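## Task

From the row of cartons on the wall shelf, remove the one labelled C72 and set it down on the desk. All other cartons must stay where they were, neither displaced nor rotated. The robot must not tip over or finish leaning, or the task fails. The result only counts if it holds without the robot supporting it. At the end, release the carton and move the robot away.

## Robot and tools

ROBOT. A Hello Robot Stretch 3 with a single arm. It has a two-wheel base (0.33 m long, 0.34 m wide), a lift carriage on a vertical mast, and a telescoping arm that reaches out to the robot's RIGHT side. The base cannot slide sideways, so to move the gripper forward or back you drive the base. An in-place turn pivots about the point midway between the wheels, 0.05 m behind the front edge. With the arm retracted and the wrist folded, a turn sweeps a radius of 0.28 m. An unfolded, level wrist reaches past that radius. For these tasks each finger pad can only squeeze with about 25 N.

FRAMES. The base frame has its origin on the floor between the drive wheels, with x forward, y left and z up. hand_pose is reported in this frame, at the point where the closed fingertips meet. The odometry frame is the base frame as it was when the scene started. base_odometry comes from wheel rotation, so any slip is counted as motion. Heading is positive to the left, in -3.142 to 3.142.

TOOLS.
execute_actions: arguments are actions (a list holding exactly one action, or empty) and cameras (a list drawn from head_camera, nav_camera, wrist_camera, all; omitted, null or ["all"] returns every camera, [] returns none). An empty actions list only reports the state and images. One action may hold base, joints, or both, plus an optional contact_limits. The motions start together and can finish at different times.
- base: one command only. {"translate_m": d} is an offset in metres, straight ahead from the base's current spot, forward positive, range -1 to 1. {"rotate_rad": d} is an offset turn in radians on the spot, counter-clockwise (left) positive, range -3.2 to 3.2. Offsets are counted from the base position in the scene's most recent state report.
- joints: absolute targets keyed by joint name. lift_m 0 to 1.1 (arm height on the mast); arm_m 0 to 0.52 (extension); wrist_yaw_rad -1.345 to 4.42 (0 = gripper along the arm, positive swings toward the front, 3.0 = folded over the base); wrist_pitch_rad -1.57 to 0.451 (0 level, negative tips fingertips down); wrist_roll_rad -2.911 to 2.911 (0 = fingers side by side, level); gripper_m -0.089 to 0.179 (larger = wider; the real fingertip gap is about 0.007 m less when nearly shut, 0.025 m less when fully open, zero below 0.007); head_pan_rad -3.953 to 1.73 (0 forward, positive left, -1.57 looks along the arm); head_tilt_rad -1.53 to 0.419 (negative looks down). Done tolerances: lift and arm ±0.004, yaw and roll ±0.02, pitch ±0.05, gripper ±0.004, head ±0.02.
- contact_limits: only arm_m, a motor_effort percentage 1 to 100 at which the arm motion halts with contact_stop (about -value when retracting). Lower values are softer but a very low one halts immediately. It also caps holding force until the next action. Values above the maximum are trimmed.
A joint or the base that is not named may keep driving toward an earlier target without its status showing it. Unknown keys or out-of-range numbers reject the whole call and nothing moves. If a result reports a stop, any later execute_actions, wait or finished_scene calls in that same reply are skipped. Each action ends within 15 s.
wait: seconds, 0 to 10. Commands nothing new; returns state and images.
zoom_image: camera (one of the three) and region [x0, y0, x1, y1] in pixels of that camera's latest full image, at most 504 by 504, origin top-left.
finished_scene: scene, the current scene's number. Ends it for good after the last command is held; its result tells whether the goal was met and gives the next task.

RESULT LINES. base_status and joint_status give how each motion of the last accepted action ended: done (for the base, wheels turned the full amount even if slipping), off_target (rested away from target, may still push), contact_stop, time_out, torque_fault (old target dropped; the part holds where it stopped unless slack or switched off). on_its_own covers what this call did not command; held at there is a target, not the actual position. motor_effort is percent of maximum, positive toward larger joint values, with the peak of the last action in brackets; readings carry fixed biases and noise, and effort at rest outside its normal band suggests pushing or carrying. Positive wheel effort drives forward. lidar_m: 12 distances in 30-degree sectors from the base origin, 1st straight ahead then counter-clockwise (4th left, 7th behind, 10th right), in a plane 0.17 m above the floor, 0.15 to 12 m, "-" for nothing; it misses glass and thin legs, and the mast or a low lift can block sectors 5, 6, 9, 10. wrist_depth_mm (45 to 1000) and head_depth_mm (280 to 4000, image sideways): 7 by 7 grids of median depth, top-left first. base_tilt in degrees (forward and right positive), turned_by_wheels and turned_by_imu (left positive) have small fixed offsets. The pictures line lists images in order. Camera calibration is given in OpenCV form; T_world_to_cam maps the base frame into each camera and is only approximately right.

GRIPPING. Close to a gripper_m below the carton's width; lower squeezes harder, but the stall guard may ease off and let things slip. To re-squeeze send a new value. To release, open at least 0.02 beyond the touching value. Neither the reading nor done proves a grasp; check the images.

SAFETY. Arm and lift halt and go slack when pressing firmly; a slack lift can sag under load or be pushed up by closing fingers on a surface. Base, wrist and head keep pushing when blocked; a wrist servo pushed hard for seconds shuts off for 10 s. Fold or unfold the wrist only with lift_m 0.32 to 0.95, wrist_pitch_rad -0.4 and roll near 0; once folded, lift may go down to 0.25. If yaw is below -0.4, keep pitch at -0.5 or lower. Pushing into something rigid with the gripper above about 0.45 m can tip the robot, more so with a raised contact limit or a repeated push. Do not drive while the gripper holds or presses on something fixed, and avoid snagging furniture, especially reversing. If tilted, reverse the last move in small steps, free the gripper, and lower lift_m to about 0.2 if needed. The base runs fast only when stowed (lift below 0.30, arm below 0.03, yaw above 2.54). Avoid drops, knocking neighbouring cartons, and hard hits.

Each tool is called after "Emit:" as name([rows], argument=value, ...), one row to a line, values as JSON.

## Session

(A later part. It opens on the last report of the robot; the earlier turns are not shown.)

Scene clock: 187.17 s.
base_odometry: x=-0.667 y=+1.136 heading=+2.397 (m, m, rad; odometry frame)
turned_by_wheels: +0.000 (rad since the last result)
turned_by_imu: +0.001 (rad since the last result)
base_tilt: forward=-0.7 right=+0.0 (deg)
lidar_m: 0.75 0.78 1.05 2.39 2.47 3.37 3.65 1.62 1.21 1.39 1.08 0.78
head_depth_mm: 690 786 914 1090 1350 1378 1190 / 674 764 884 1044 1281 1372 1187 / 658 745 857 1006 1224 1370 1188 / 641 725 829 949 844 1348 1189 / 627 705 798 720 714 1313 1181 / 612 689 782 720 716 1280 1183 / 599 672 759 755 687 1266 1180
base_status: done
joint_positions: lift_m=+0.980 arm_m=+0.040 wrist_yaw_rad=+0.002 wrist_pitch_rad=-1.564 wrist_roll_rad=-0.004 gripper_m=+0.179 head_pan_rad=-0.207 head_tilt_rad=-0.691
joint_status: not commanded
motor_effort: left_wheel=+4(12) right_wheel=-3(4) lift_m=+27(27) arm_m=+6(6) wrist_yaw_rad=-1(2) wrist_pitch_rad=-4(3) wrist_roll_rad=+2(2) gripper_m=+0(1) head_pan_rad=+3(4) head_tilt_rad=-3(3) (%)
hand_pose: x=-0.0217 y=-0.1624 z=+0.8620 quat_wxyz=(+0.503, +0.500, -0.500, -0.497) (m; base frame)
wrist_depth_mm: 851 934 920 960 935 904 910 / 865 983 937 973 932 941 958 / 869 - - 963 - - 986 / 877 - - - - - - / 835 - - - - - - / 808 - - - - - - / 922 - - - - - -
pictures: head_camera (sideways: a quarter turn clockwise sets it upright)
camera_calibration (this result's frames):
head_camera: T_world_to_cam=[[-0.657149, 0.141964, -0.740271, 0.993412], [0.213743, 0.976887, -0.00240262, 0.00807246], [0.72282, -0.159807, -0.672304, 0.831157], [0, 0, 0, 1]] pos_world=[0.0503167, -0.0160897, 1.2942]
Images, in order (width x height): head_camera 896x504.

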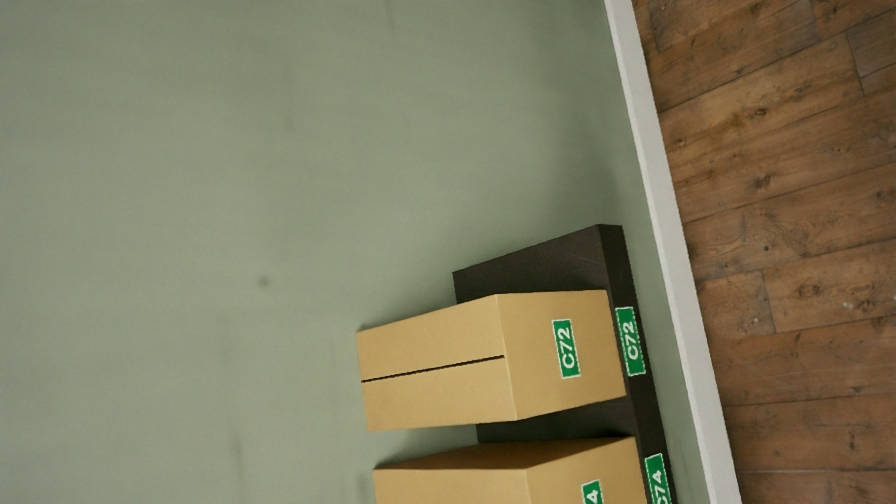

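Emit:
execute_actions([
  {"base":{"rotate_rad":1.571},"joints":{"head_pan_rad":-1.6,"head_tilt_rad":-0.75}},
], cameras=[])

Emit:
execute_actions([
  {"joints":{"arm_m":0.40}},
])

Scene clock: 193.53 s.
base_odometry: x=-0.667 y=+1.136 heading=-2.316 (m, m, rad; odometry frame)
turned_by_wheels: +1.571 (rad since the last result)
turned_by_imu: +1.570 (rad since the last result)
base_tilt: forward=-0.8 right=+0.1 (deg)
lidar_m: 2.39 2.47 3.37 3.60 1.61 1.21 1.39 1.08 0.78 0.75 0.78 1.06
head_depth_mm: 644 720 - - - 1315 1147 / 641 716 - - - 1311 1158 / 639 727 806 - - - 1127 / 636 722 800 680 - - 1125 / 632 720 799 720 794 1367 1165 / 629 715 790 677 766 1333 1126 / 626 711 789 696 776 1331 1159
base_status: done
joint_positions: lift_m=+0.980 arm_m=+0.040 wrist_yaw_rad=+0.002 wrist_pitch_rad=-1.564 wrist_roll_rad=-0.004 gripper_m=+0.179 head_pan_rad=-1.593 head_tilt_rad=-0.741
joint_status: all done
motor_effort: left_wheel=-4(10) right_wheel=+3(7) lift_m=+27(27) arm_m=+6(6) wrist_yaw_rad=-2(2) wrist_pitch_rad=-3(3) wrist_roll_rad=+2(2) gripper_m=+0(1) head_pan_rad=-4(48) head_tilt_rad=-3(10) (%)
hand_pose: x=-0.0217 y=-0.1624 z=+0.8620 quat_wxyz=(+0.503, +0.500, -0.500, -0.497) (m; base frame)
wrist_depth_mm: 938 957 925 947 939 914 935 / 981 988 959 922 958 934 948 / - - - - 980 983 988 / - - - - - - - / - - - - - - - / - - - - - - - / - - - - - - -
pictures: none
No camera images: the call's "cameras" was empty. Leave "cameras" out to get every camera's image.

Scene clock: 197.40 s.
base_odometry: x=-0.667 y=+1.136 heading=-2.316 (m, m, rad; odometry frame)
turned_by_wheels: +0.000 (rad since the last result)
turned_by_imu: +0.001 (rad since the last result)
base_tilt: forward=-0.7 right=+0.1 (deg)
lidar_m: 2.39 2.47 3.36 3.60 1.62 1.21 1.39 1.08 0.78 0.75 0.78 1.06
head_depth_mm: 622 - 869 1021 1250 1338 1176 / - 744 848 1010 1249 1334 1172 / - 748 843 872 807 1336 1169 / - - 769 679 770 1336 1171 / 631 720 797 716 789 1332 1165 / 629 716 789 677 764 1331 1162 / 626 711 788 694 777 1327 1161
base_status: not commanded
joint_positions: lift_m=+0.980 arm_m=+0.400 wrist_yaw_rad=+0.001 wrist_pitch_rad=-1.564 wrist_roll_rad=-0.002 gripper_m=+0.179 head_pan_rad=-1.593 head_tilt_rad=-0.741
joint_status: all done
motor_effort: left_wheel=-4(4) right_wheel=+2(3) lift_m=+27(27) arm_m=+6(7) wrist_yaw_rad=+0(2) wrist_pitch_rad=-3(3) wrist_roll_rad=+1(2) gripper_m=+1(1) head_pan_rad=-4(4) head_tilt_rad=-3(4) (%)
hand_pose: x=-0.0217 y=-0.5222 z=+0.8620 quat_wxyz=(+0.502, +0.499, -0.500, -0.498) (m; base frame)
wrist_depth_mm: 174 176 174 171 171 610 601 / 179 180 181 177 177 956 932 / 186 187 233 184 183 990 958 / 193 194 235 190 191 - - / 200 199 - 197 198 - - / - - - - - - - / - - - - - - -
pictures: head_camera (sideways: a quarter turn clockwise sets it upright), nav_camera (sideways: a quarter turn counterclockwise sets it upright), wrist_camera
camera_calibration (this result's frames):
head_camera: T_world_to_cam=[[0.0196983, 0.707839, -0.7061, 0.944748], [0.999527, -0.0306218, -0.00281301, 0.00381328], [-0.0236132, -0.70571, -0.708107, 0.882278], [0, 0, 0, 1]] pos_world=[-0.00158806, -0.0459803, 1.29184]
nav_camera: T_world_to_cam=[[-0.0244341, -0.68366, 0.729392, -0.905406], [-0.998942, -0.0117361, -0.0444641, 0.109986], [0.0389585, -0.729707, -0.68265, 0.845161], [0, 0, 0, 1]] pos_world=[0.0548211, -0.00097921, 1.24224]
wrist_camera: T_world_to_cam=[[-0.998081, -0.0512239, -0.034788, -0.0150536], [-0.0570843, 0.97885, 0.196456, 0.373158], [0.023989, 0.198064, -0.979895, 1.11293], [0, 0, 0, 1]] pos_world=[-0.0204213, -0.586469, 1.01672]
Images, in order (width x height): head_camera 896x504, nav_camera 672x504, wrist_camera 644x364.

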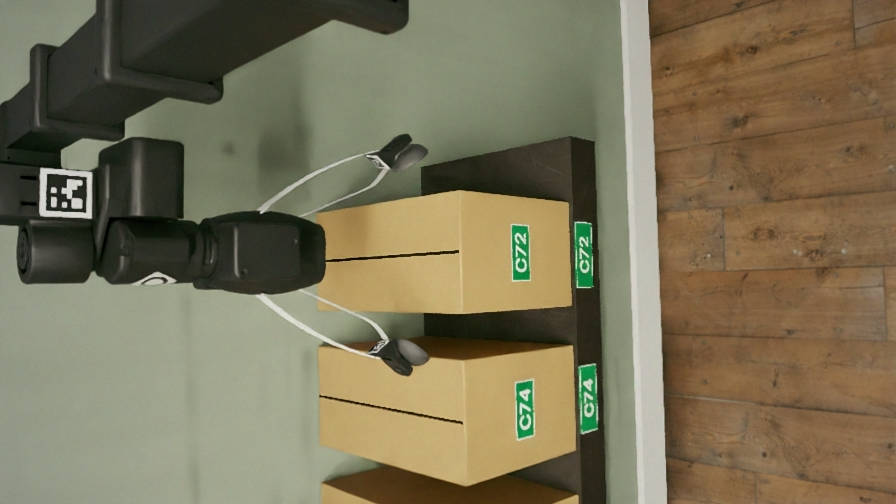

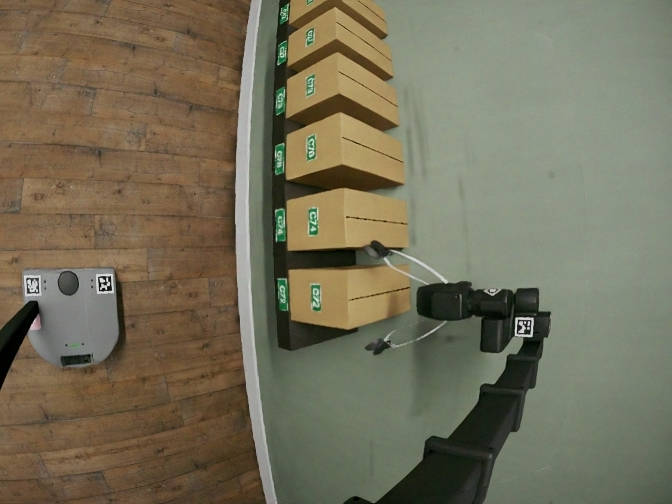

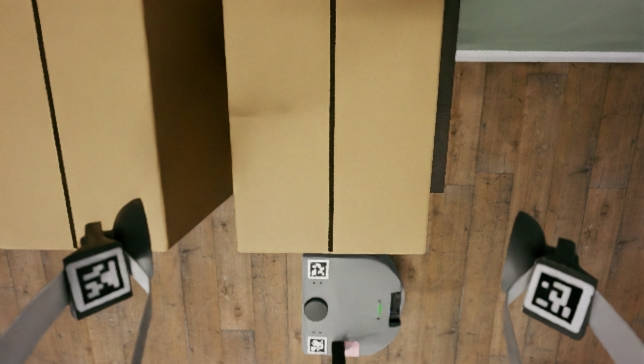

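Emit:
execute_actions([
  {"base":{"translate_m":-0.007},"joints":{"arm_m":0.48,"gripper_m":0.16,"lift_m":0.97}},
], cameras=["head_camera","wrist_camera"])

Scene clock: 218.53 s.
base_odometry: x=-0.662 y=+1.141 heading=-2.316 (m, m, rad; odometry frame)
turned_by_wheels: +0.000 (rad since the last result)
turned_by_imu: +0.001 (rad since the last result)
base_tilt: forward=-0.8 right=+0.2 (deg)
lidar_m: 2.39 2.48 3.40 3.60 1.62 1.20 1.38 1.08 0.78 0.75 0.78 1.05
head_depth_mm: 631 - 870 1016 1259 1338 1172 / - 752 848 1007 1243 1342 1170 / - 728 842 922 810 1340 1169 / - - 795 679 768 1334 1168 / 633 717 797 780 789 1333 1166 / 629 712 790 675 767 1333 1168 / 626 710 789 676 775 1326 1163
base_status: done
joint_positions: lift_m=+0.970 arm_m=+0.480 wrist_yaw_rad=+0.001 wrist_pitch_rad=-1.565 wrist_roll_rad=-0.002 gripper_m=+0.160 head_pan_rad=-1.593 head_tilt_rad=-0.741
joint_status: all done
motor_effort: left_wheel=-3(10) right_wheel=+3(3) lift_m=+16(26) arm_m=+6(6) wrist_yaw_rad=-1(0) wrist_pitch_rad=-3(3) wrist_roll_rad=+1(1) gripper_m=+0(100) head_pan_rad=-5(4) head_tilt_rad=-3(3) (%)
hand_pose: x=-0.0217 y=-0.6021 z=+0.8527 quat_wxyz=(+0.502, +0.499, -0.500, -0.498) (m; base frame)
wrist_depth_mm: 164 180 165 163 163 320 313 / 169 180 170 168 168 801 756 / 176 181 176 174 175 979 962 / 183 185 182 180 182 - - / 190 190 190 187 189 - - / 196 212 199 194 197 - - / 207 207 207 202 - - -
pictures: head_camera (sideways: a quarter turn clockwise sets it upright), wrist_camera
camera_calibration (this result's frames):
head_camera: T_world_to_cam=[[0.0196987, 0.707838, -0.7061, 0.944749], [0.999527, -0.0306223, -0.002813, 0.00381328], [-0.0236135, -0.70571, -0.708107, 0.882277], [0, 0, 0, 1]] pos_world=[-0.00158809, -0.0459803, 1.29184]
wrist_camera: T_world_to_cam=[[-0.998081, -0.0512178, -0.0347968, -0.0194624], [-0.0570843, 0.978815, 0.196628, 0.453086], [0.0239888, 0.198237, -0.979861, 1.11971], [0, 0, 0, 1]] pos_world=[-0.0204214, -0.666451, 1.00739]
Images, in order (width x height): head_camera 896x504, wrist_camera 644x364.

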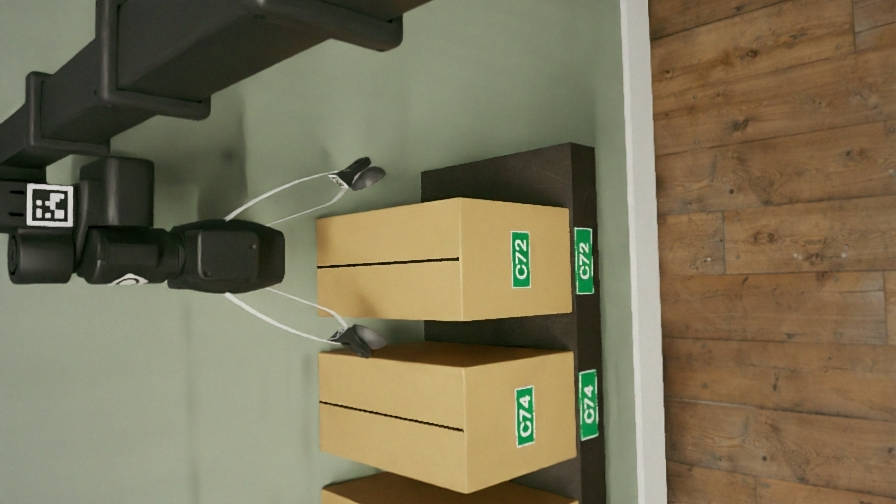

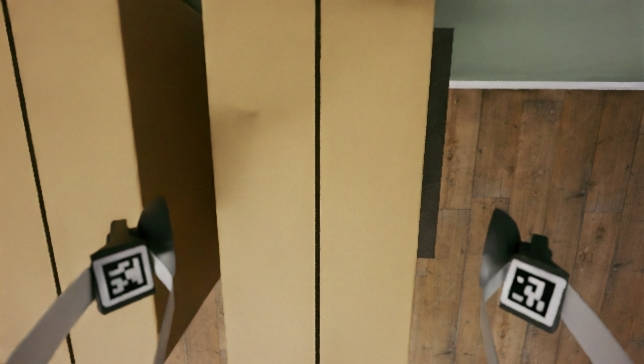

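Emit:
execute_actions([
  {"joints":{"lift_m":0.925}},
], cameras=["head_camera","wrist_camera"])

Scene clock: 224.53 s.
base_odometry: x=-0.662 y=+1.141 heading=-2.316 (m, m, rad; odometry frame)
turned_by_wheels: +0.000 (rad since the last result)
turned_by_imu: +0.001 (rad since the last result)
base_tilt: forward=-1.0 right=+0.1 (deg)
lidar_m: 2.39 2.48 3.39 3.60 1.61 1.20 1.38 1.08 0.78 0.75 0.78 1.06
head_depth_mm: 643 720 - - 1296 1340 1171 / 630 - 867 1008 1247 1341 1169 / 616 755 840 910 808 1333 1167 / 614 - 769 679 770 1336 1168 / 631 719 798 772 790 1327 1164 / 630 713 789 676 764 1333 1159 / 626 711 788 674 776 1323 1163
base_status: not commanded
joint_positions: lift_m=+0.925 arm_m=+0.480 wrist_yaw_rad=+0.001 wrist_pitch_rad=-1.565 wrist_roll_rad=-0.002 gripper_m=+0.160 head_pan_rad=-1.593 head_tilt_rad=-0.741
joint_status: all done
motor_effort: left_wheel=-3(3) right_wheel=+3(2) lift_m=+16(18) arm_m=+6(6) wrist_yaw_rad=-1(1) wrist_pitch_rad=-3(3) wrist_roll_rad=+1(1) gripper_m=+0(0) head_pan_rad=-5(4) head_tilt_rad=-4(3) (%)
hand_pose: x=-0.0217 y=-0.6021 z=+0.8077 quat_wxyz=(+0.502, +0.499, -0.500, -0.498) (m; base frame)
wrist_depth_mm: 133 158 122 121 121 314 313 / 134 169 126 125 124 781 764 / 135 170 130 130 129 928 924 / 137 169 135 134 133 968 949 / 142 176 140 140 139 - - / 146 213 145 144 144 - - / 154 182 152 150 151 - -
pictures: head_camera (sideways: a quarter turn clockwise sets it upright), wrist_camera
camera_calibration (this result's frames):
head_camera: T_world_to_cam=[[0.0196986, 0.707839, -0.7061, 0.944748], [0.999527, -0.0306222, -0.00281301, 0.00381328], [-0.0236134, -0.70571, -0.708107, 0.882278], [0, 0, 0, 1]] pos_world=[-0.00158808, -0.0459803, 1.29184]
wrist_camera: T_world_to_cam=[[-0.998081, -0.0512178, -0.0347968, -0.0210283], [-0.0570843, 0.978815, 0.196628, 0.461936], [0.0239888, 0.198237, -0.979861, 1.07561], [0, 0, 0, 1]] pos_world=[-0.0204214, -0.666454, 0.962389]
Images, in order (width x height): head_camera 896x504, wrist_camera 644x364.

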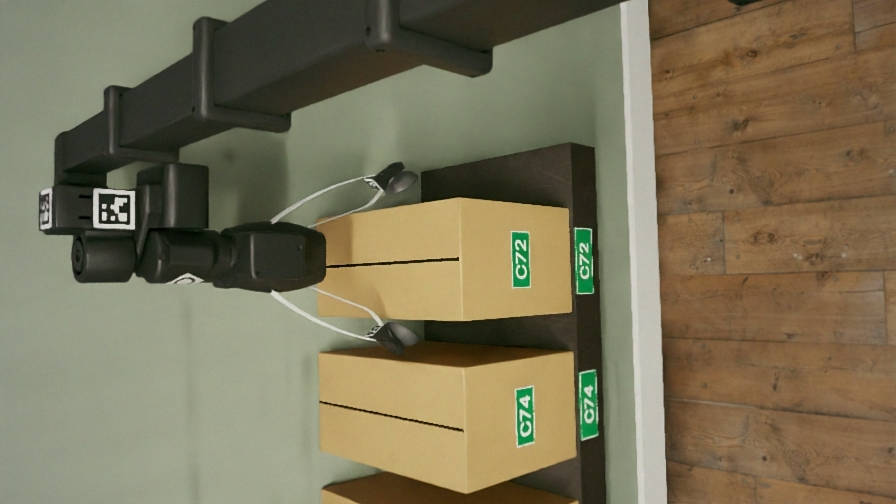

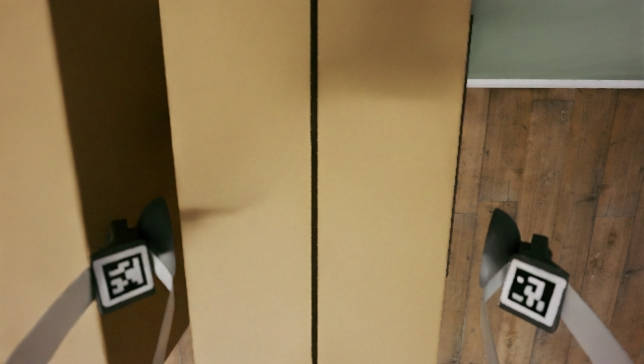

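Emit:
execute_actions([
  {"joints":{"lift_m":0.885}},
], cameras=["head_camera","wrist_camera"])

Scene clock: 228.90 s.
base_odometry: x=-0.662 y=+1.141 heading=-2.316 (m, m, rad; odometry frame)
turned_by_wheels: +0.000 (rad since the last result)
turned_by_imu: +0.001 (rad since the last result)
base_tilt: forward=-0.8 right=+0.1 (deg)
lidar_m: 2.40 2.48 3.39 3.60 1.61 1.20 1.38 1.08 0.78 0.75 0.78 1.06
head_depth_mm: 644 736 826 - - 1312 1148 / 640 703 - 1011 1253 1342 1166 / 628 - 840 898 809 1335 1166 / 630 - 770 679 768 1337 1165 / 632 719 814 815 794 1330 1164 / 629 715 790 680 764 1329 1163 / 627 711 787 674 776 1326 1163
base_status: not commanded
joint_positions: lift_m=+0.891 arm_m=+0.480 wrist_yaw_rad=+0.001 wrist_pitch_rad=-1.571 wrist_roll_rad=-0.002 gripper_m=+0.160 head_pan_rad=-1.593 head_tilt_rad=-0.741
joint_status: lift_m contact_stop (moved -0.035 of -0.040)
on_its_own: lift_m is slack since a contact_stop, until your next command for it (your +0.885 is given up)
motor_effort: left_wheel=-1(4) right_wheel=-1(3) lift_m=+22(24) arm_m=+5(6) wrist_yaw_rad=+0(1) wrist_pitch_rad=+0(3) wrist_roll_rad=+1(1) gripper_m=-20(19) head_pan_rad=-4(5) head_tilt_rad=-3(4) (%)
hand_pose: x=-0.0217 y=-0.6006 z=+0.7732 quat_wxyz=(+0.501, +0.501, -0.499, -0.500) (m; base frame)
wrist_depth_mm: 138 91 90 90 89 89 321 / 138 95 93 93 92 92 793 / 139 98 97 96 95 96 896 / 139 156 100 100 99 100 922 / 140 105 104 104 103 103 966 / - 110 108 108 107 107 - / 140 166 113 112 112 - -
pictures: head_camera (sideways: a quarter turn clockwise sets it upright), wrist_camera
camera_calibration (this result's frames):
head_camera: T_world_to_cam=[[0.0196996, 0.707891, -0.706047, 0.94468], [0.999527, -0.0306217, -0.00281362, 0.00381408], [-0.0236121, -0.705657, -0.70816, 0.882346], [0, 0, 0, 1]] pos_world=[-0.00158805, -0.0459796, 1.29184]
wrist_camera: T_world_to_cam=[[-0.998081, -0.051013, -0.0350955, -0.0217983], [-0.0570867, 0.977624, 0.202466, 0.46202], [0.0239819, 0.204081, -0.97866, 1.04414], [0, 0, 0, 1]] pos_world=[-0.0204218, -0.665883, 0.927552]
Images, in order (width x height): head_camera 896x504, wrist_camera 644x364.

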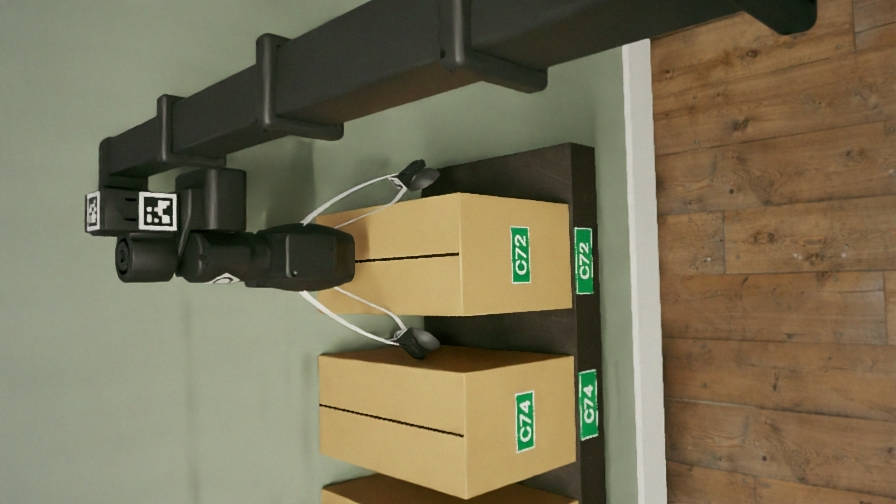

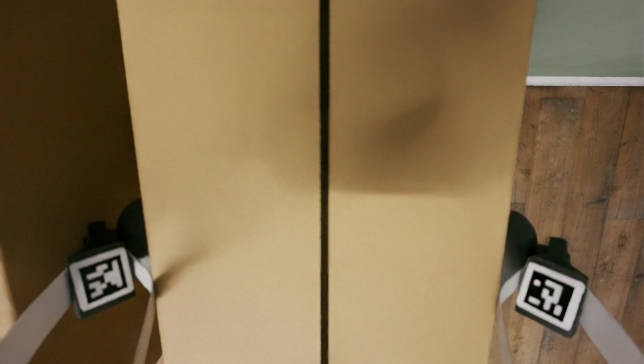

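Emit:
execute_actions([
  {"joints":{"lift_m":0.897,"gripper_m":0.10}},
], cameras=["head_camera","wrist_camera"])

Scene clock: 234.30 s.
base_odometry: x=-0.662 y=+1.141 heading=-2.316 (m, m, rad; odometry frame)
turned_by_wheels: +0.000 (rad since the last result)
turned_by_imu: +0.001 (rad since the last result)
base_tilt: forward=-0.7 right=+0.1 (deg)
lidar_m: 2.40 2.48 3.39 3.61 1.61 1.20 1.38 1.08 0.79 0.75 0.78 1.06
head_depth_mm: 644 732 - - 1295 1335 1169 / 641 - - 1010 1245 1339 1173 / 627 772 834 899 809 1340 1168 / 625 - 771 680 770 1332 1164 / 632 719 810 817 792 1324 1168 / 628 715 791 679 764 1326 1163 / 626 711 789 675 776 1330 1160
base_status: not commanded
joint_positions: lift_m=+0.897 arm_m=+0.480 wrist_yaw_rad=+0.001 wrist_pitch_rad=-1.571 wrist_roll_rad=-0.002 gripper_m=+0.131 head_pan_rad=-1.593 head_tilt_rad=-0.741
joint_status: gripper_m off_target (ended at +0.131, target +0.100); the others done
motor_effort: left_wheel=-2(2) right_wheel=+1(1) lift_m=+23(27) arm_m=+5(6) wrist_yaw_rad=-1(1) wrist_pitch_rad=+0(0) wrist_roll_rad=+1(1) gripper_m=-100(100) head_pan_rad=-4(4) head_tilt_rad=-4(3) (%)
hand_pose: x=-0.0217 y=-0.6007 z=+0.7794 quat_wxyz=(+0.501, +0.501, -0.499, -0.500) (m; base frame)
wrist_depth_mm: 138 97 96 95 95 95 320 / 139 154 99 99 98 99 780 / 139 155 103 102 101 103 915 / 140 161 107 106 105 926 939 / 140 113 110 110 109 110 970 / - 117 115 114 113 113 - / 141 179 120 119 118 - -
pictures: head_camera (sideways: a quarter turn clockwise sets it upright), wrist_camera
camera_calibration (this result's frames):
head_camera: T_world_to_cam=[[0.0196995, 0.707891, -0.706047, 0.94468], [0.999527, -0.0306216, -0.00281362, 0.00381408], [-0.023612, -0.705657, -0.70816, 0.882346], [0, 0, 0, 1]] pos_world=[-0.00158805, -0.0459796, 1.29184]
wrist_camera: T_world_to_cam=[[-0.998081, -0.0510162, -0.0350933, -0.0215872], [-0.0570883, 0.977633, 0.202422, 0.460828], [0.0239816, 0.204037, -0.978669, 1.05013], [0, 0, 0, 1]] pos_world=[-0.0204217, -0.665888, 0.933694]
Images, in order (width x height): head_camera 896x504, wrist_camera 644x364.

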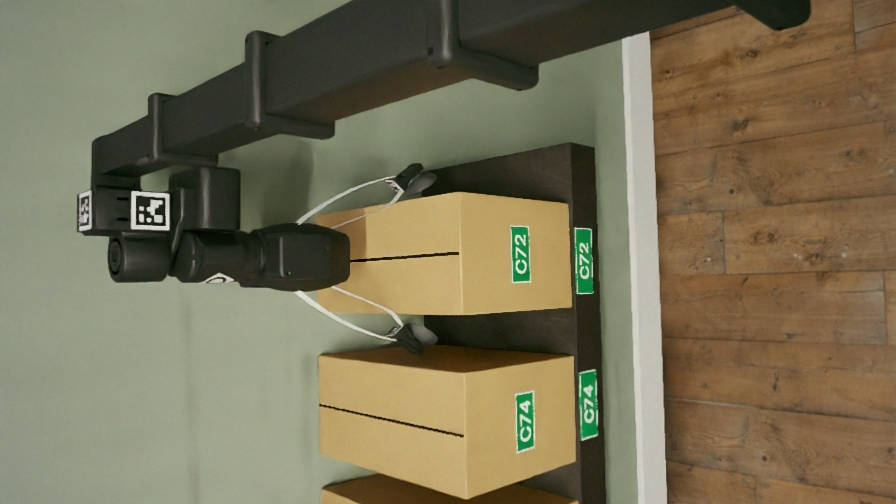

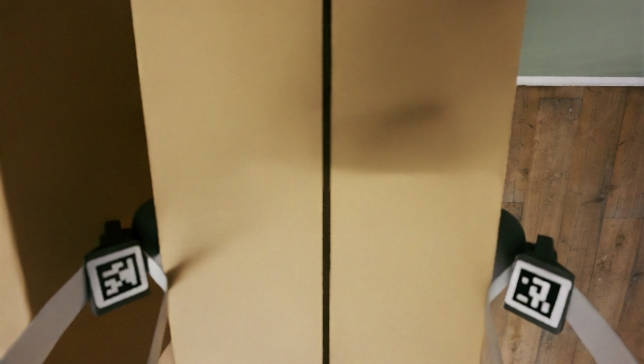

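Emit:
execute_actions([
  {"joints":{"lift_m":0.92}},
], cameras=["head_camera","wrist_camera"])

Scene clock: 239.70 s.
base_odometry: x=-0.662 y=+1.141 heading=-2.316 (m, m, rad; odometry frame)
turned_by_wheels: +0.000 (rad since the last result)
turned_by_imu: +0.001 (rad since the last result)
base_tilt: forward=-0.8 right=+0.1 (deg)
lidar_m: 2.40 2.48 3.40 3.60 1.61 1.20 1.38 1.08 0.79 0.75 0.78 1.06
head_depth_mm: 644 719 - - 1294 1339 1170 / 630 - 867 1010 1249 1345 1167 / 617 756 841 884 809 1345 1166 / 620 - 756 671 771 1340 1166 / 630 719 809 818 794 1326 1162 / 629 714 790 680 764 1328 1166 / 626 710 787 675 777 1329 1163
base_status: not commanded
joint_positions: lift_m=+0.920 arm_m=+0.480 wrist_yaw_rad=+0.001 wrist_pitch_rad=-1.570 wrist_roll_rad=-0.002 gripper_m=+0.110 head_pan_rad=-1.593 head_tilt_rad=-0.741
joint_status: all done
on_its_own: gripper_m is held at +0.110, not at your +0.100, by its stall guard, which is not easing now
motor_effort: left_wheel=-3(4) right_wheel=+3(2) lift_m=+28(28) arm_m=+5(6) wrist_yaw_rad=+0(2) wrist_pitch_rad=+0(1) wrist_roll_rad=+1(1) gripper_m=-37(60) head_pan_rad=-4(4) head_tilt_rad=-3(3) (%)
hand_pose: x=-0.0217 y=-0.6007 z=+0.8021 quat_wxyz=(+0.501, +0.501, -0.499, -0.499) (m; base frame)
wrist_depth_mm: 139 164 110 109 108 262 321 / 139 165 113 112 112 510 809 / 140 177 117 116 115 934 894 / 140 177 121 120 120 961 953 / 141 167 126 125 124 - - / 142 205 130 129 128 - - / - 191 135 134 134 - -
pictures: head_camera (sideways: a quarter turn clockwise sets it upright), wrist_camera
camera_calibration (this result's frames):
head_camera: T_world_to_cam=[[0.0197022, 0.708003, -0.705935, 0.944534], [0.999527, -0.0306214, -0.00281492, 0.00381576], [-0.0236097, -0.705546, -0.708271, 0.882491], [0, 0, 0, 1]] pos_world=[-0.00158802, -0.045978, 1.29183]
wrist_camera: T_world_to_cam=[[-0.998082, -0.0510097, -0.035083, -0.020797], [-0.0570749, 0.977676, 0.20222, 0.456474], [0.0239846, 0.203835, -0.978711, 1.07229], [0, 0, 0, 1]] pos_world=[-0.0204224, -0.665914, 0.956426]
Images, in order (width x height): head_camera 896x504, wrist_camera 644x364.

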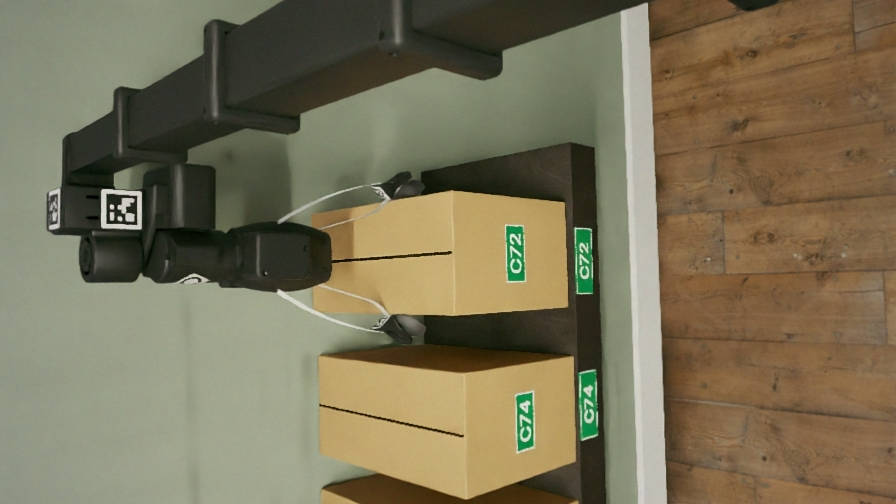

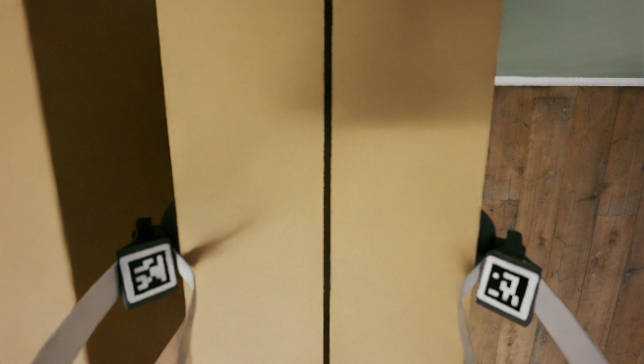

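Emit:
execute_actions([
  {"joints":{"lift_m":0.93}},
], cameras=["head_camera","wrist_camera"])

Scene clock: 251.73 s.
base_odometry: x=-0.662 y=+1.141 heading=-2.316 (m, m, rad; odometry frame)
turned_by_wheels: +0.000 (rad since the last result)
turned_by_imu: +0.001 (rad since the last result)
base_tilt: forward=-0.9 right=+0.0 (deg)
lidar_m: 2.40 2.48 3.37 3.61 1.61 1.20 1.38 1.08 0.78 0.75 0.78 1.06
head_depth_mm: 644 706 - - 1300 1344 1170 / 629 - 869 1008 1245 1340 1167 / 615 755 824 895 809 1331 1169 / 615 - 739 671 768 1337 1167 / 631 719 798 818 795 1332 1164 / 629 714 790 678 766 1331 1163 / 626 710 789 675 776 1327 1162
base_status: not commanded
joint_positions: lift_m=+0.930 arm_m=+0.480 wrist_yaw_rad=+0.001 wrist_pitch_rad=-1.570 wrist_roll_rad=-0.002 gripper_m=+0.110 head_pan_rad=-1.593 head_tilt_rad=-0.741
joint_status: all done
on_its_own: gripper_m is held at +0.110, not at your +0.100, by its stall guard, which is not easing now
motor_effort: left_wheel=-3(3) right_wheel=+2(2) lift_m=+28(31) arm_m=+5(5) wrist_yaw_rad=+0(0) wrist_pitch_rad=+0(0) wrist_roll_rad=+1(1) gripper_m=-37(37) head_pan_rad=-4(5) head_tilt_rad=-2(4) (%)
hand_pose: x=-0.0217 y=-0.6008 z=+0.8121 quat_wxyz=(+0.501, +0.501, -0.499, -0.499) (m; base frame)
wrist_depth_mm: 138 163 109 109 108 263 322 / 139 164 113 112 111 515 821 / 140 177 117 116 116 927 929 / 142 177 121 120 119 957 961 / 147 166 125 125 124 - - / 152 206 131 129 129 - - / - 191 135 135 134 - -
pictures: head_camera (sideways: a quarter turn clockwise sets it upright), wrist_camera
camera_calibration (this result's frames):
head_camera: T_world_to_cam=[[0.0197024, 0.708002, -0.705935, 0.944534], [0.999527, -0.0306216, -0.00281492, 0.00381576], [-0.0236098, -0.705546, -0.708271, 0.882491], [0, 0, 0, 1]] pos_world=[-0.00158803, -0.045978, 1.29183]
wrist_camera: T_world_to_cam=[[-0.998082, -0.051016, -0.0350744, -0.0204593], [-0.0570752, 0.97771, 0.202053, 0.454652], [0.0239847, 0.203667, -0.978746, 1.08201], [0, 0, 0, 1]] pos_world=[-0.0204224, -0.665932, 0.966432]
Images, in order (width x height): head_camera 896x504, wrist_camera 644x364.

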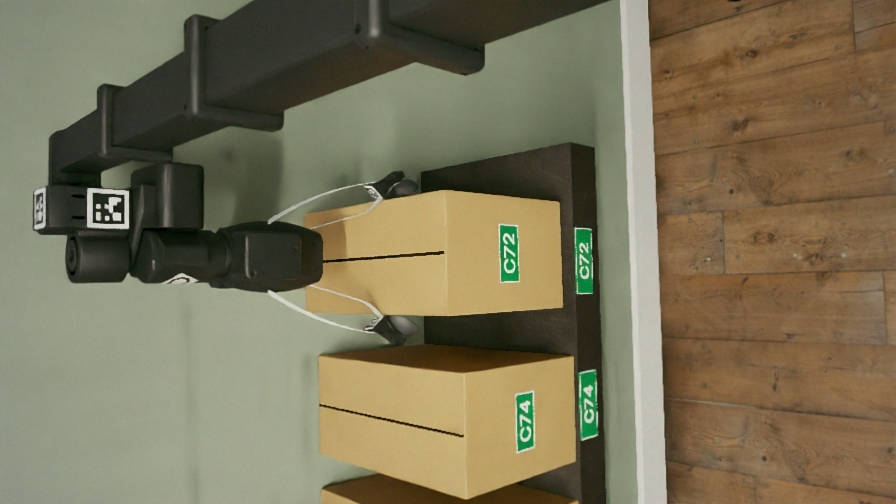

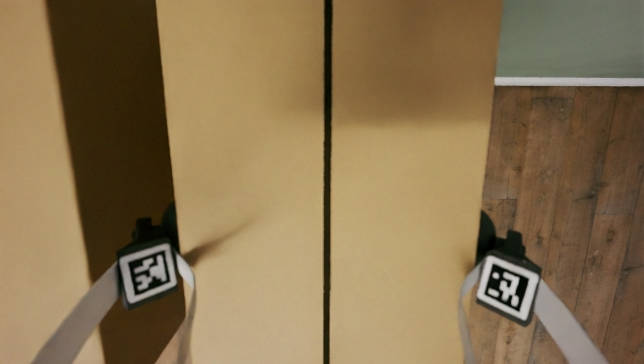

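Emit:
execute_actions([
  {"joints":{"lift_m":0.97}},
], cameras=["wrist_camera"])

Emit:
execute_actions([
  {"joints":{"arm_m":0.15}},
], cameras=["head_camera","wrist_camera","nav_camera"])

Scene clock: 260.30 s.
base_odometry: x=-0.662 y=+1.141 heading=-2.316 (m, m, rad; odometry frame)
turned_by_wheels: +0.000 (rad since the last result)
turned_by_imu: +0.001 (rad since the last result)
base_tilt: forward=-0.9 right=+0.2 (deg)
lidar_m: 2.40 2.48 3.41 3.61 1.61 1.20 1.38 1.08 0.78 0.75 0.78 1.06
head_depth_mm: 631 - 869 1020 1259 1343 1172 / - 750 846 1010 1245 1342 1168 / - 728 806 873 808 1341 1169 / - - 694 635 795 1342 1167 / 633 718 781 825 793 1326 1167 / 628 714 790 677 765 1326 1161 / 626 711 788 674 777 1331 1162
base_status: not commanded
joint_positions: lift_m=+0.970 arm_m=+0.480 wrist_yaw_rad=+0.001 wrist_pitch_rad=-1.570 wrist_roll_rad=-0.002 gripper_m=+0.110 head_pan_rad=-1.593 head_tilt_rad=-0.741
joint_status: all done
on_its_own: gripper_m is held at +0.110, not at your +0.100, by its stall guard, which is not easing now
motor_effort: left_wheel=-3(3) right_wheel=+3(2) lift_m=+27(27) arm_m=+5(5) wrist_yaw_rad=+0(0) wrist_pitch_rad=+0(0) wrist_roll_rad=+1(1) gripper_m=-38(37) head_pan_rad=-5(4) head_tilt_rad=-4(4) (%)
hand_pose: x=-0.0217 y=-0.6008 z=+0.8521 quat_wxyz=(+0.501, +0.501, -0.499, -0.499) (m; base frame)
wrist_depth_mm: 163 165 110 109 108 262 320 / 169 173 113 112 112 511 819 / 175 177 117 116 115 935 955 / 181 184 121 120 120 - - / 189 189 125 125 124 - - / 197 206 130 129 129 - - / 207 207 136 134 133 - -
pictures: wrist_camera
camera_calibration (this result's frames):
wrist_camera: T_world_to_cam=[[-0.998082, -0.0510218, -0.0350662, -0.0190689], [-0.0570752, 0.977744, 0.201891, 0.446769], [0.0239849, 0.203505, -0.97878, 1.1211], [0, 0, 0, 1]] pos_world=[-0.0204224, -0.665949, 1.00645]
Images, in order (width x height): wrist_camera 644x364.

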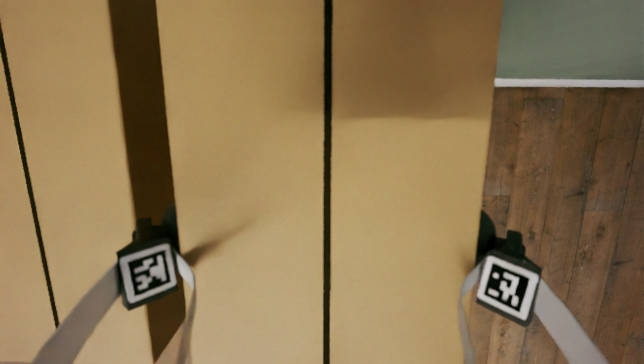

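Scene clock: 263.93 s.
base_odometry: x=-0.662 y=+1.141 heading=-2.316 (m, m, rad; odometry frame)
turned_by_wheels: +0.000 (rad since the last result)
turned_by_imu: +0.001 (rad since the last result)
base_tilt: forward=-0.8 right=+0.0 (deg)
lidar_m: 2.40 2.48 3.39 3.61 1.61 1.20 1.38 1.08 0.78 0.75 0.78 1.05
head_depth_mm: 644 - - 1046 1255 1340 1171 / 642 - - 1051 1243 1314 1148 / 639 - - 977 481 412 403 / 636 697 - - 459 411 396 / 632 719 831 893 492 424 444 / 628 715 791 680 767 1330 1159 / 625 711 787 673 777 1328 1160
base_status: not commanded
joint_positions: lift_m=+0.970 arm_m=+0.150 wrist_yaw_rad=+0.001 wrist_pitch_rad=-1.569 wrist_roll_rad=-0.002 gripper_m=+0.110 head_pan_rad=-1.593 head_tilt_rad=-0.741
joint_status: all done
on_its_own: gripper_m is held at +0.110, not at your +0.100, by its stall guard, which is not easing now
motor_effort: left_wheel=-3(3) right_wheel=+2(2) lift_m=+27(28) arm_m=-4(2) wrist_yaw_rad=+0(0) wrist_pitch_rad=+0(0) wrist_roll_rad=+1(1) gripper_m=-37(37) head_pan_rad=-4(4) head_tilt_rad=-3(4) (%)
hand_pose: x=-0.0217 y=-0.2715 z=+0.8521 quat_wxyz=(+0.501, +0.500, -0.499, -0.499) (m; base frame)
wrist_depth_mm: 928 940 109 109 108 886 868 / 971 959 113 112 111 938 935 / - - 117 116 116 961 957 / - - 121 120 120 - - / - - 125 125 124 - - / - - 130 129 129 - - / - - 136 135 134 - -
pictures: head_camera (sideways: a quarter turn clockwise sets it upright), nav_camera (sideways: a quarter turn counterclockwise sets it upright), wrist_camera
camera_calibration (this result's frames):
head_camera: T_world_to_cam=[[0.0197021, 0.708003, -0.705935, 0.944534], [0.999527, -0.0306213, -0.00281492, 0.00381576], [-0.0236096, -0.705546, -0.708271, 0.882491], [0, 0, 0, 1]] pos_world=[-0.00158802, -0.045978, 1.29183]
nav_camera: T_world_to_cam=[[-0.024438, -0.683829, 0.729233, -0.905199], [-0.998942, -0.0117256, -0.044472, 0.109997], [0.038962, -0.729548, -0.682819, 0.845382], [0, 0, 0, 1]] pos_world=[0.0548214, -0.000965363, 1.24224]
wrist_camera: T_world_to_cam=[[-0.998082, -0.0510456, -0.035033, -0.00230261], [-0.0570759, 0.977877, 0.201241, 0.125392], [0.0239855, 0.202855, -0.978915, 1.05401], [0, 0, 0, 1]] pos_world=[-0.0204223, -0.336547, 1.00647]
Images, in order (width x height): head_camera 896x504, nav_camera 672x504, wrist_camera 644x364.

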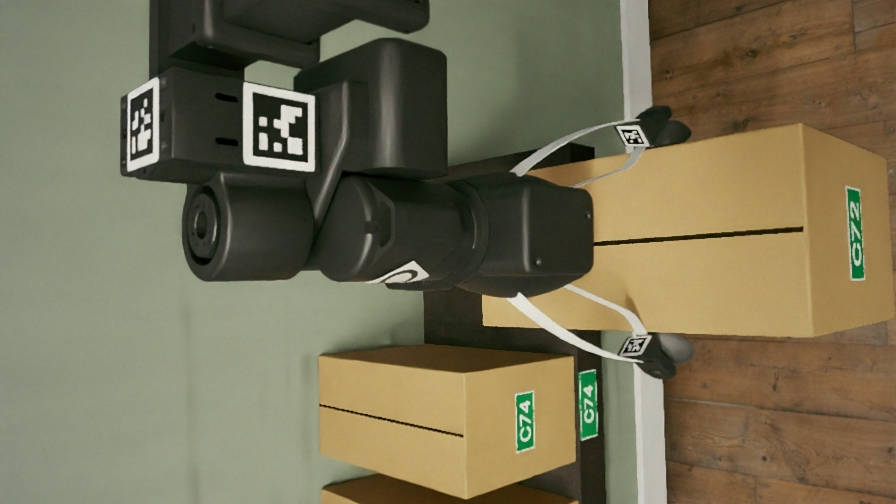

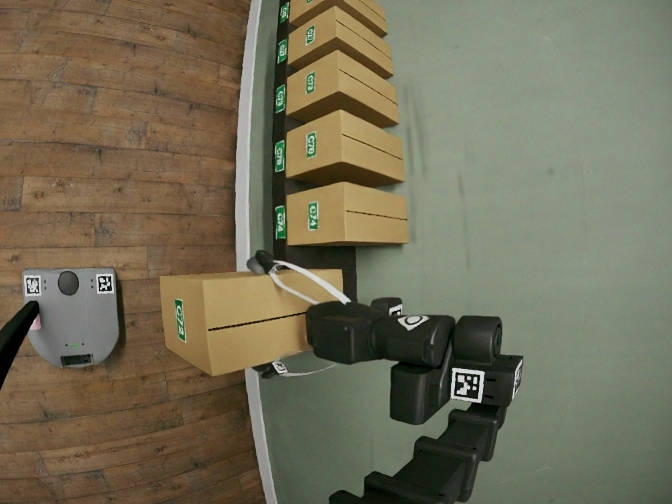

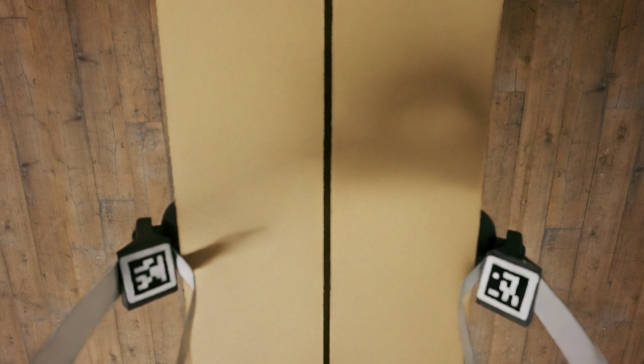

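Emit:
execute_actions([
  {"base":{"rotate_rad":1.571},"joints":{"arm_m":0.10,"head_pan_rad":-0.3,"head_tilt_rad":-0.35}},
], cameras=["head_camera","wrist_camera"])

Scene clock: 283.83 s.
base_odometry: x=-0.662 y=+1.141 heading=-0.745 (m, m, rad; odometry frame)
turned_by_wheels: +1.571 (rad since the last result)
turned_by_imu: +1.570 (rad since the last result)
base_tilt: forward=-0.8 right=+0.1 (deg)
lidar_m: 3.65 1.61 1.20 1.38 1.08 0.78 0.75 0.78 1.06 2.39 2.49 3.39
head_depth_mm: 3550 3638 3785 3531 2374 1793 1437 / 3966 - - 3546 2376 1791 1440 / 3848 - - 3483 2374 1784 1435 / 3737 3996 - 3508 2383 1795 1438 / 3634 3855 - 3528 2371 1781 1441 / 3482 3741 - 3456 2355 1790 1441 / 3419 3621 3860 3454 2359 1795 1437
base_status: done
joint_positions: lift_m=+0.970 arm_m=+0.100 wrist_yaw_rad=+0.001 wrist_pitch_rad=-1.569 wrist_roll_rad=-0.002 gripper_m=+0.110 head_pan_rad=-0.307 head_tilt_rad=-0.359
joint_status: all done
on_its_own: gripper_m is held at +0.110, not at your +0.100, by its stall guard, which is not easing now
motor_effort: left_wheel=-4(10) right_wheel=+3(7) lift_m=+28(27) arm_m=-3(5) wrist_yaw_rad=-1(0) wrist_pitch_rad=+0(0) wrist_roll_rad=+1(1) gripper_m=-37(37) head_pan_rad=+4(46) head_tilt_rad=+4(25) (%)
hand_pose: x=-0.0217 y=-0.2215 z=+0.8521 quat_wxyz=(+0.501, +0.500, -0.499, -0.499) (m; base frame)
wrist_depth_mm: 930 914 109 109 109 892 833 / 950 959 113 113 112 937 867 / - - 117 116 116 967 851 / - - 121 120 120 - 840 / - - 126 125 124 - 853 / - - 130 129 128 - 832 / - - 135 134 134 - 796
pictures: head_camera (sideways: a quarter turn clockwise sets it upright), wrist_camera
camera_calibration (this result's frames):
head_camera: T_world_to_cam=[[-0.374709, 0.122836, -0.918969, 1.2247], [0.310507, 0.950571, 0.000451246, 0.00376721], [0.873601, -0.285177, -0.394328, 0.468576], [0, 0, 0, 1]] pos_world=[0.0483852, -0.0203903, 1.31023]
wrist_camera: T_world_to_cam=[[-0.998081, -0.0510566, -0.0350329, 0.000247019], [-0.0570867, 0.977877, 0.201241, 0.0765027], [0.0239832, 0.202854, -0.978915, 1.04387], [0, 0, 0, 1]] pos_world=[-0.0204215, -0.286551, 1.00647]
Images, in order (width x height): head_camera 896x504, wrist_camera 644x364.

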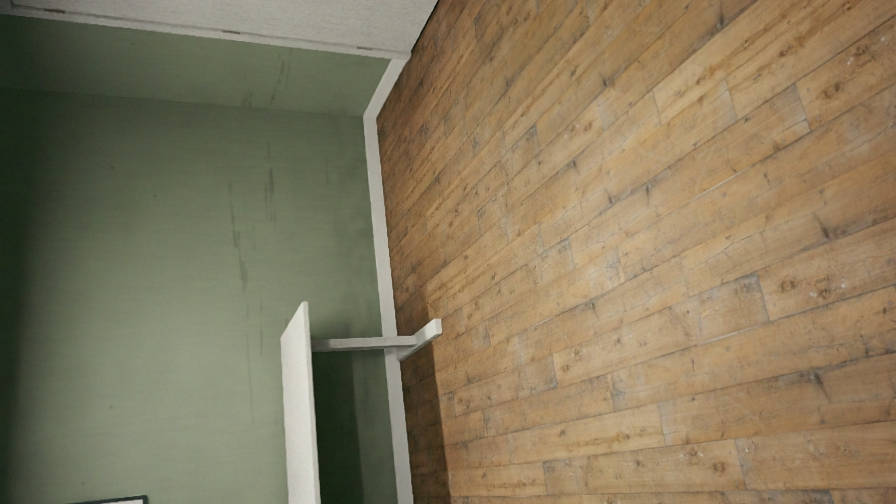

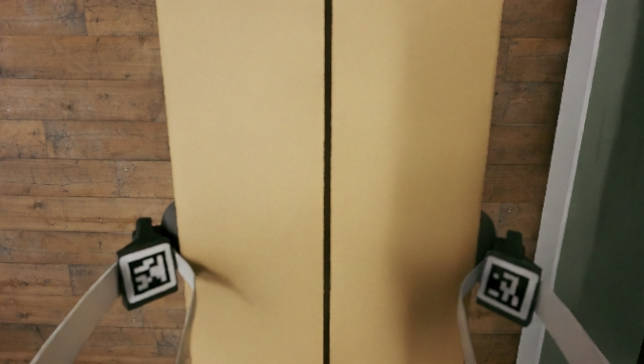

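Emit:
execute_actions([
  {"base":{"translate_m":1.0},"joints":{"head_pan_rad":0.0,"head_tilt_rad":-0.45}},
], cameras=["wrist_camera"])

Emit:
execute_actions([
  {"base":{"translate_m":1.0}},
], cameras=["head_camera","wrist_camera"])

Scene clock: 303.83 s.
base_odometry: x=+0.073 y=+0.463 heading=-0.745 (m, m, rad; odometry frame)
turned_by_wheels: +0.000 (rad since the last result)
turned_by_imu: +0.003 (rad since the last result)
base_tilt: forward=-0.8 right=+0.0 (deg)
lidar_m: 2.60 1.99 1.03 1.03 1.05 1.82 1.76 1.82 2.48 2.39 2.47 2.68
head_depth_mm: 2638 2862 3138 2911 2113 1649 1354 / 2629 2863 2784 2823 2098 1649 1349 / 2608 2834 3152 2893 2112 1644 1356 / 2628 2834 3094 2870 2093 1645 1346 / 2588 2817 3066 2882 2102 1641 1350 / 2585 2815 2719 2784 2093 1642 1346 / 2588 2814 3047 2858 2080 1632 1349
base_status: done
joint_positions: lift_m=+0.970 arm_m=+0.100 wrist_yaw_rad=+0.001 wrist_pitch_rad=-1.569 wrist_roll_rad=-0.002 gripper_m=+0.110 head_pan_rad=-0.007 head_tilt_rad=-0.444
joint_status: all done
on_its_own: gripper_m is held at +0.110, not at your +0.100, by its stall guard, which is not easing now
motor_effort: left_wheel=-4(4) right_wheel=+3(7) lift_m=+28(28) arm_m=-4(4) wrist_yaw_rad=+0(0) wrist_pitch_rad=+0(0) wrist_roll_rad=+1(1) gripper_m=-36(37) head_pan_rad=+3(29) head_tilt_rad=-2(11) (%)
hand_pose: x=-0.0217 y=-0.2215 z=+0.8521 quat_wxyz=(+0.501, +0.500, -0.499, -0.499) (m; base frame)
wrist_depth_mm: 939 933 109 109 108 875 908 / 934 954 113 112 112 916 945 / - - 117 116 116 - 963 / - - 121 120 119 - - / - - 125 125 124 - - / - - 130 129 129 - - / - - 135 134 133 - -
pictures: wrist_camera
camera_calibration (this result's frames):
wrist_camera: T_world_to_cam=[[-0.998081, -0.0510569, -0.0350329, 0.000246947], [-0.0570869, 0.977877, 0.201241, 0.0765029], [0.0239832, 0.202854, -0.978915, 1.04387], [0, 0, 0, 1]] pos_world=[-0.0204215, -0.286551, 1.00647]
Images, in order (width x height): wrist_camera 644x364.

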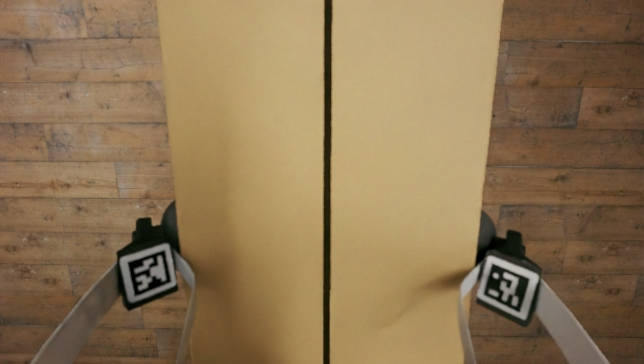

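Scene clock: 314.80 s.
base_odometry: x=+0.808 y=-0.215 heading=-0.745 (m, m, rad; odometry frame)
turned_by_wheels: +0.000 (rad since the last result)
turned_by_imu: +0.002 (rad since the last result)
base_tilt: forward=-0.8 right=+0.1 (deg)
lidar_m: 2.03 1.63 1.45 0.99 1.44 1.67 2.76 2.86 2.47 2.39 2.45 1.71
head_depth_mm: 1747 1900 1996 1534 1956 1650 1352 / 1746 1882 1988 1534 2104 1646 1351 / 1731 1871 1975 1525 2105 1643 1352 / 1735 1868 1962 1528 2099 1649 1349 / 1717 1865 1958 1520 2086 1645 1345 / 1711 1858 1962 1519 2089 1644 1348 / 1706 1836 1942 1514 1953 1637 1340
base_status: done
joint_positions: lift_m=+0.970 arm_m=+0.100 wrist_yaw_rad=+0.001 wrist_pitch_rad=-1.569 wrist_roll_rad=-0.002 gripper_m=+0.110 head_pan_rad=-0.007 head_tilt_rad=-0.445
joint_status: not commanded
on_its_own: gripper_m is held at +0.110, not at your +0.100, by its stall guard, which is not easing now
motor_effort: left_wheel=-4(6) right_wheel=+3(5) lift_m=+27(28) arm_m=-4(4) wrist_yaw_rad=-1(1) wrist_pitch_rad=+0(0) wrist_roll_rad=+1(1) gripper_m=-37(37) head_pan_rad=+3(3) head_tilt_rad=-2(2) (%)
hand_pose: x=-0.0217 y=-0.2215 z=+0.8521 quat_wxyz=(+0.501, +0.500, -0.499, -0.499) (m; base frame)
wrist_depth_mm: 921 897 109 109 108 907 905 / 964 951 113 113 112 918 944 / - - 117 116 116 984 967 / - - 121 120 120 - - / - - 125 125 124 - - / - - 130 130 129 - - / - - 136 134 134 - -
pictures: head_camera (sideways: a quarter turn clockwise sets it upright), wrist_camera
camera_calibration (this result's frames):
head_camera: T_world_to_cam=[[-0.471034, 0.00720397, -0.882085, 1.17716], [0.0158332, 0.999875, -0.000289001, 0.00652846], [0.881973, -0.0141024, -0.471089, 0.568412], [0, 0, 0, 1]] pos_world=[0.053058, -0.00699194, 1.30613]
wrist_camera: T_world_to_cam=[[-0.998081, -0.0510565, -0.0350329, 0.000247032], [-0.0570866, 0.977877, 0.201241, 0.0765027], [0.0239832, 0.202854, -0.978915, 1.04387], [0, 0, 0, 1]] pos_world=[-0.0204215, -0.286551, 1.00647]
Images, in order (width x height): head_camera 896x504, wrist_camera 644x364.

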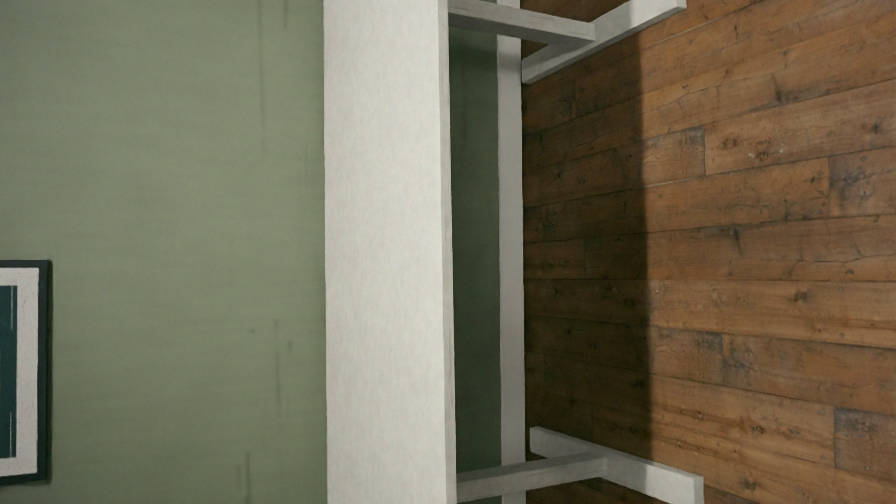

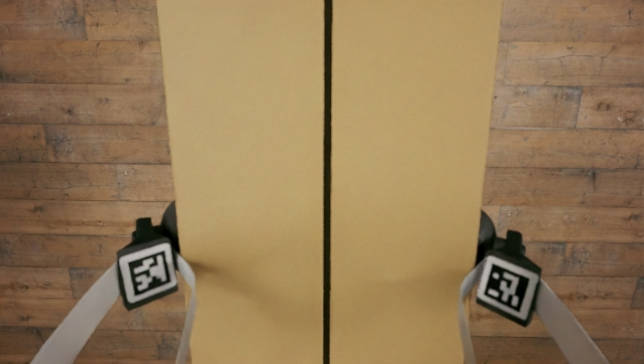

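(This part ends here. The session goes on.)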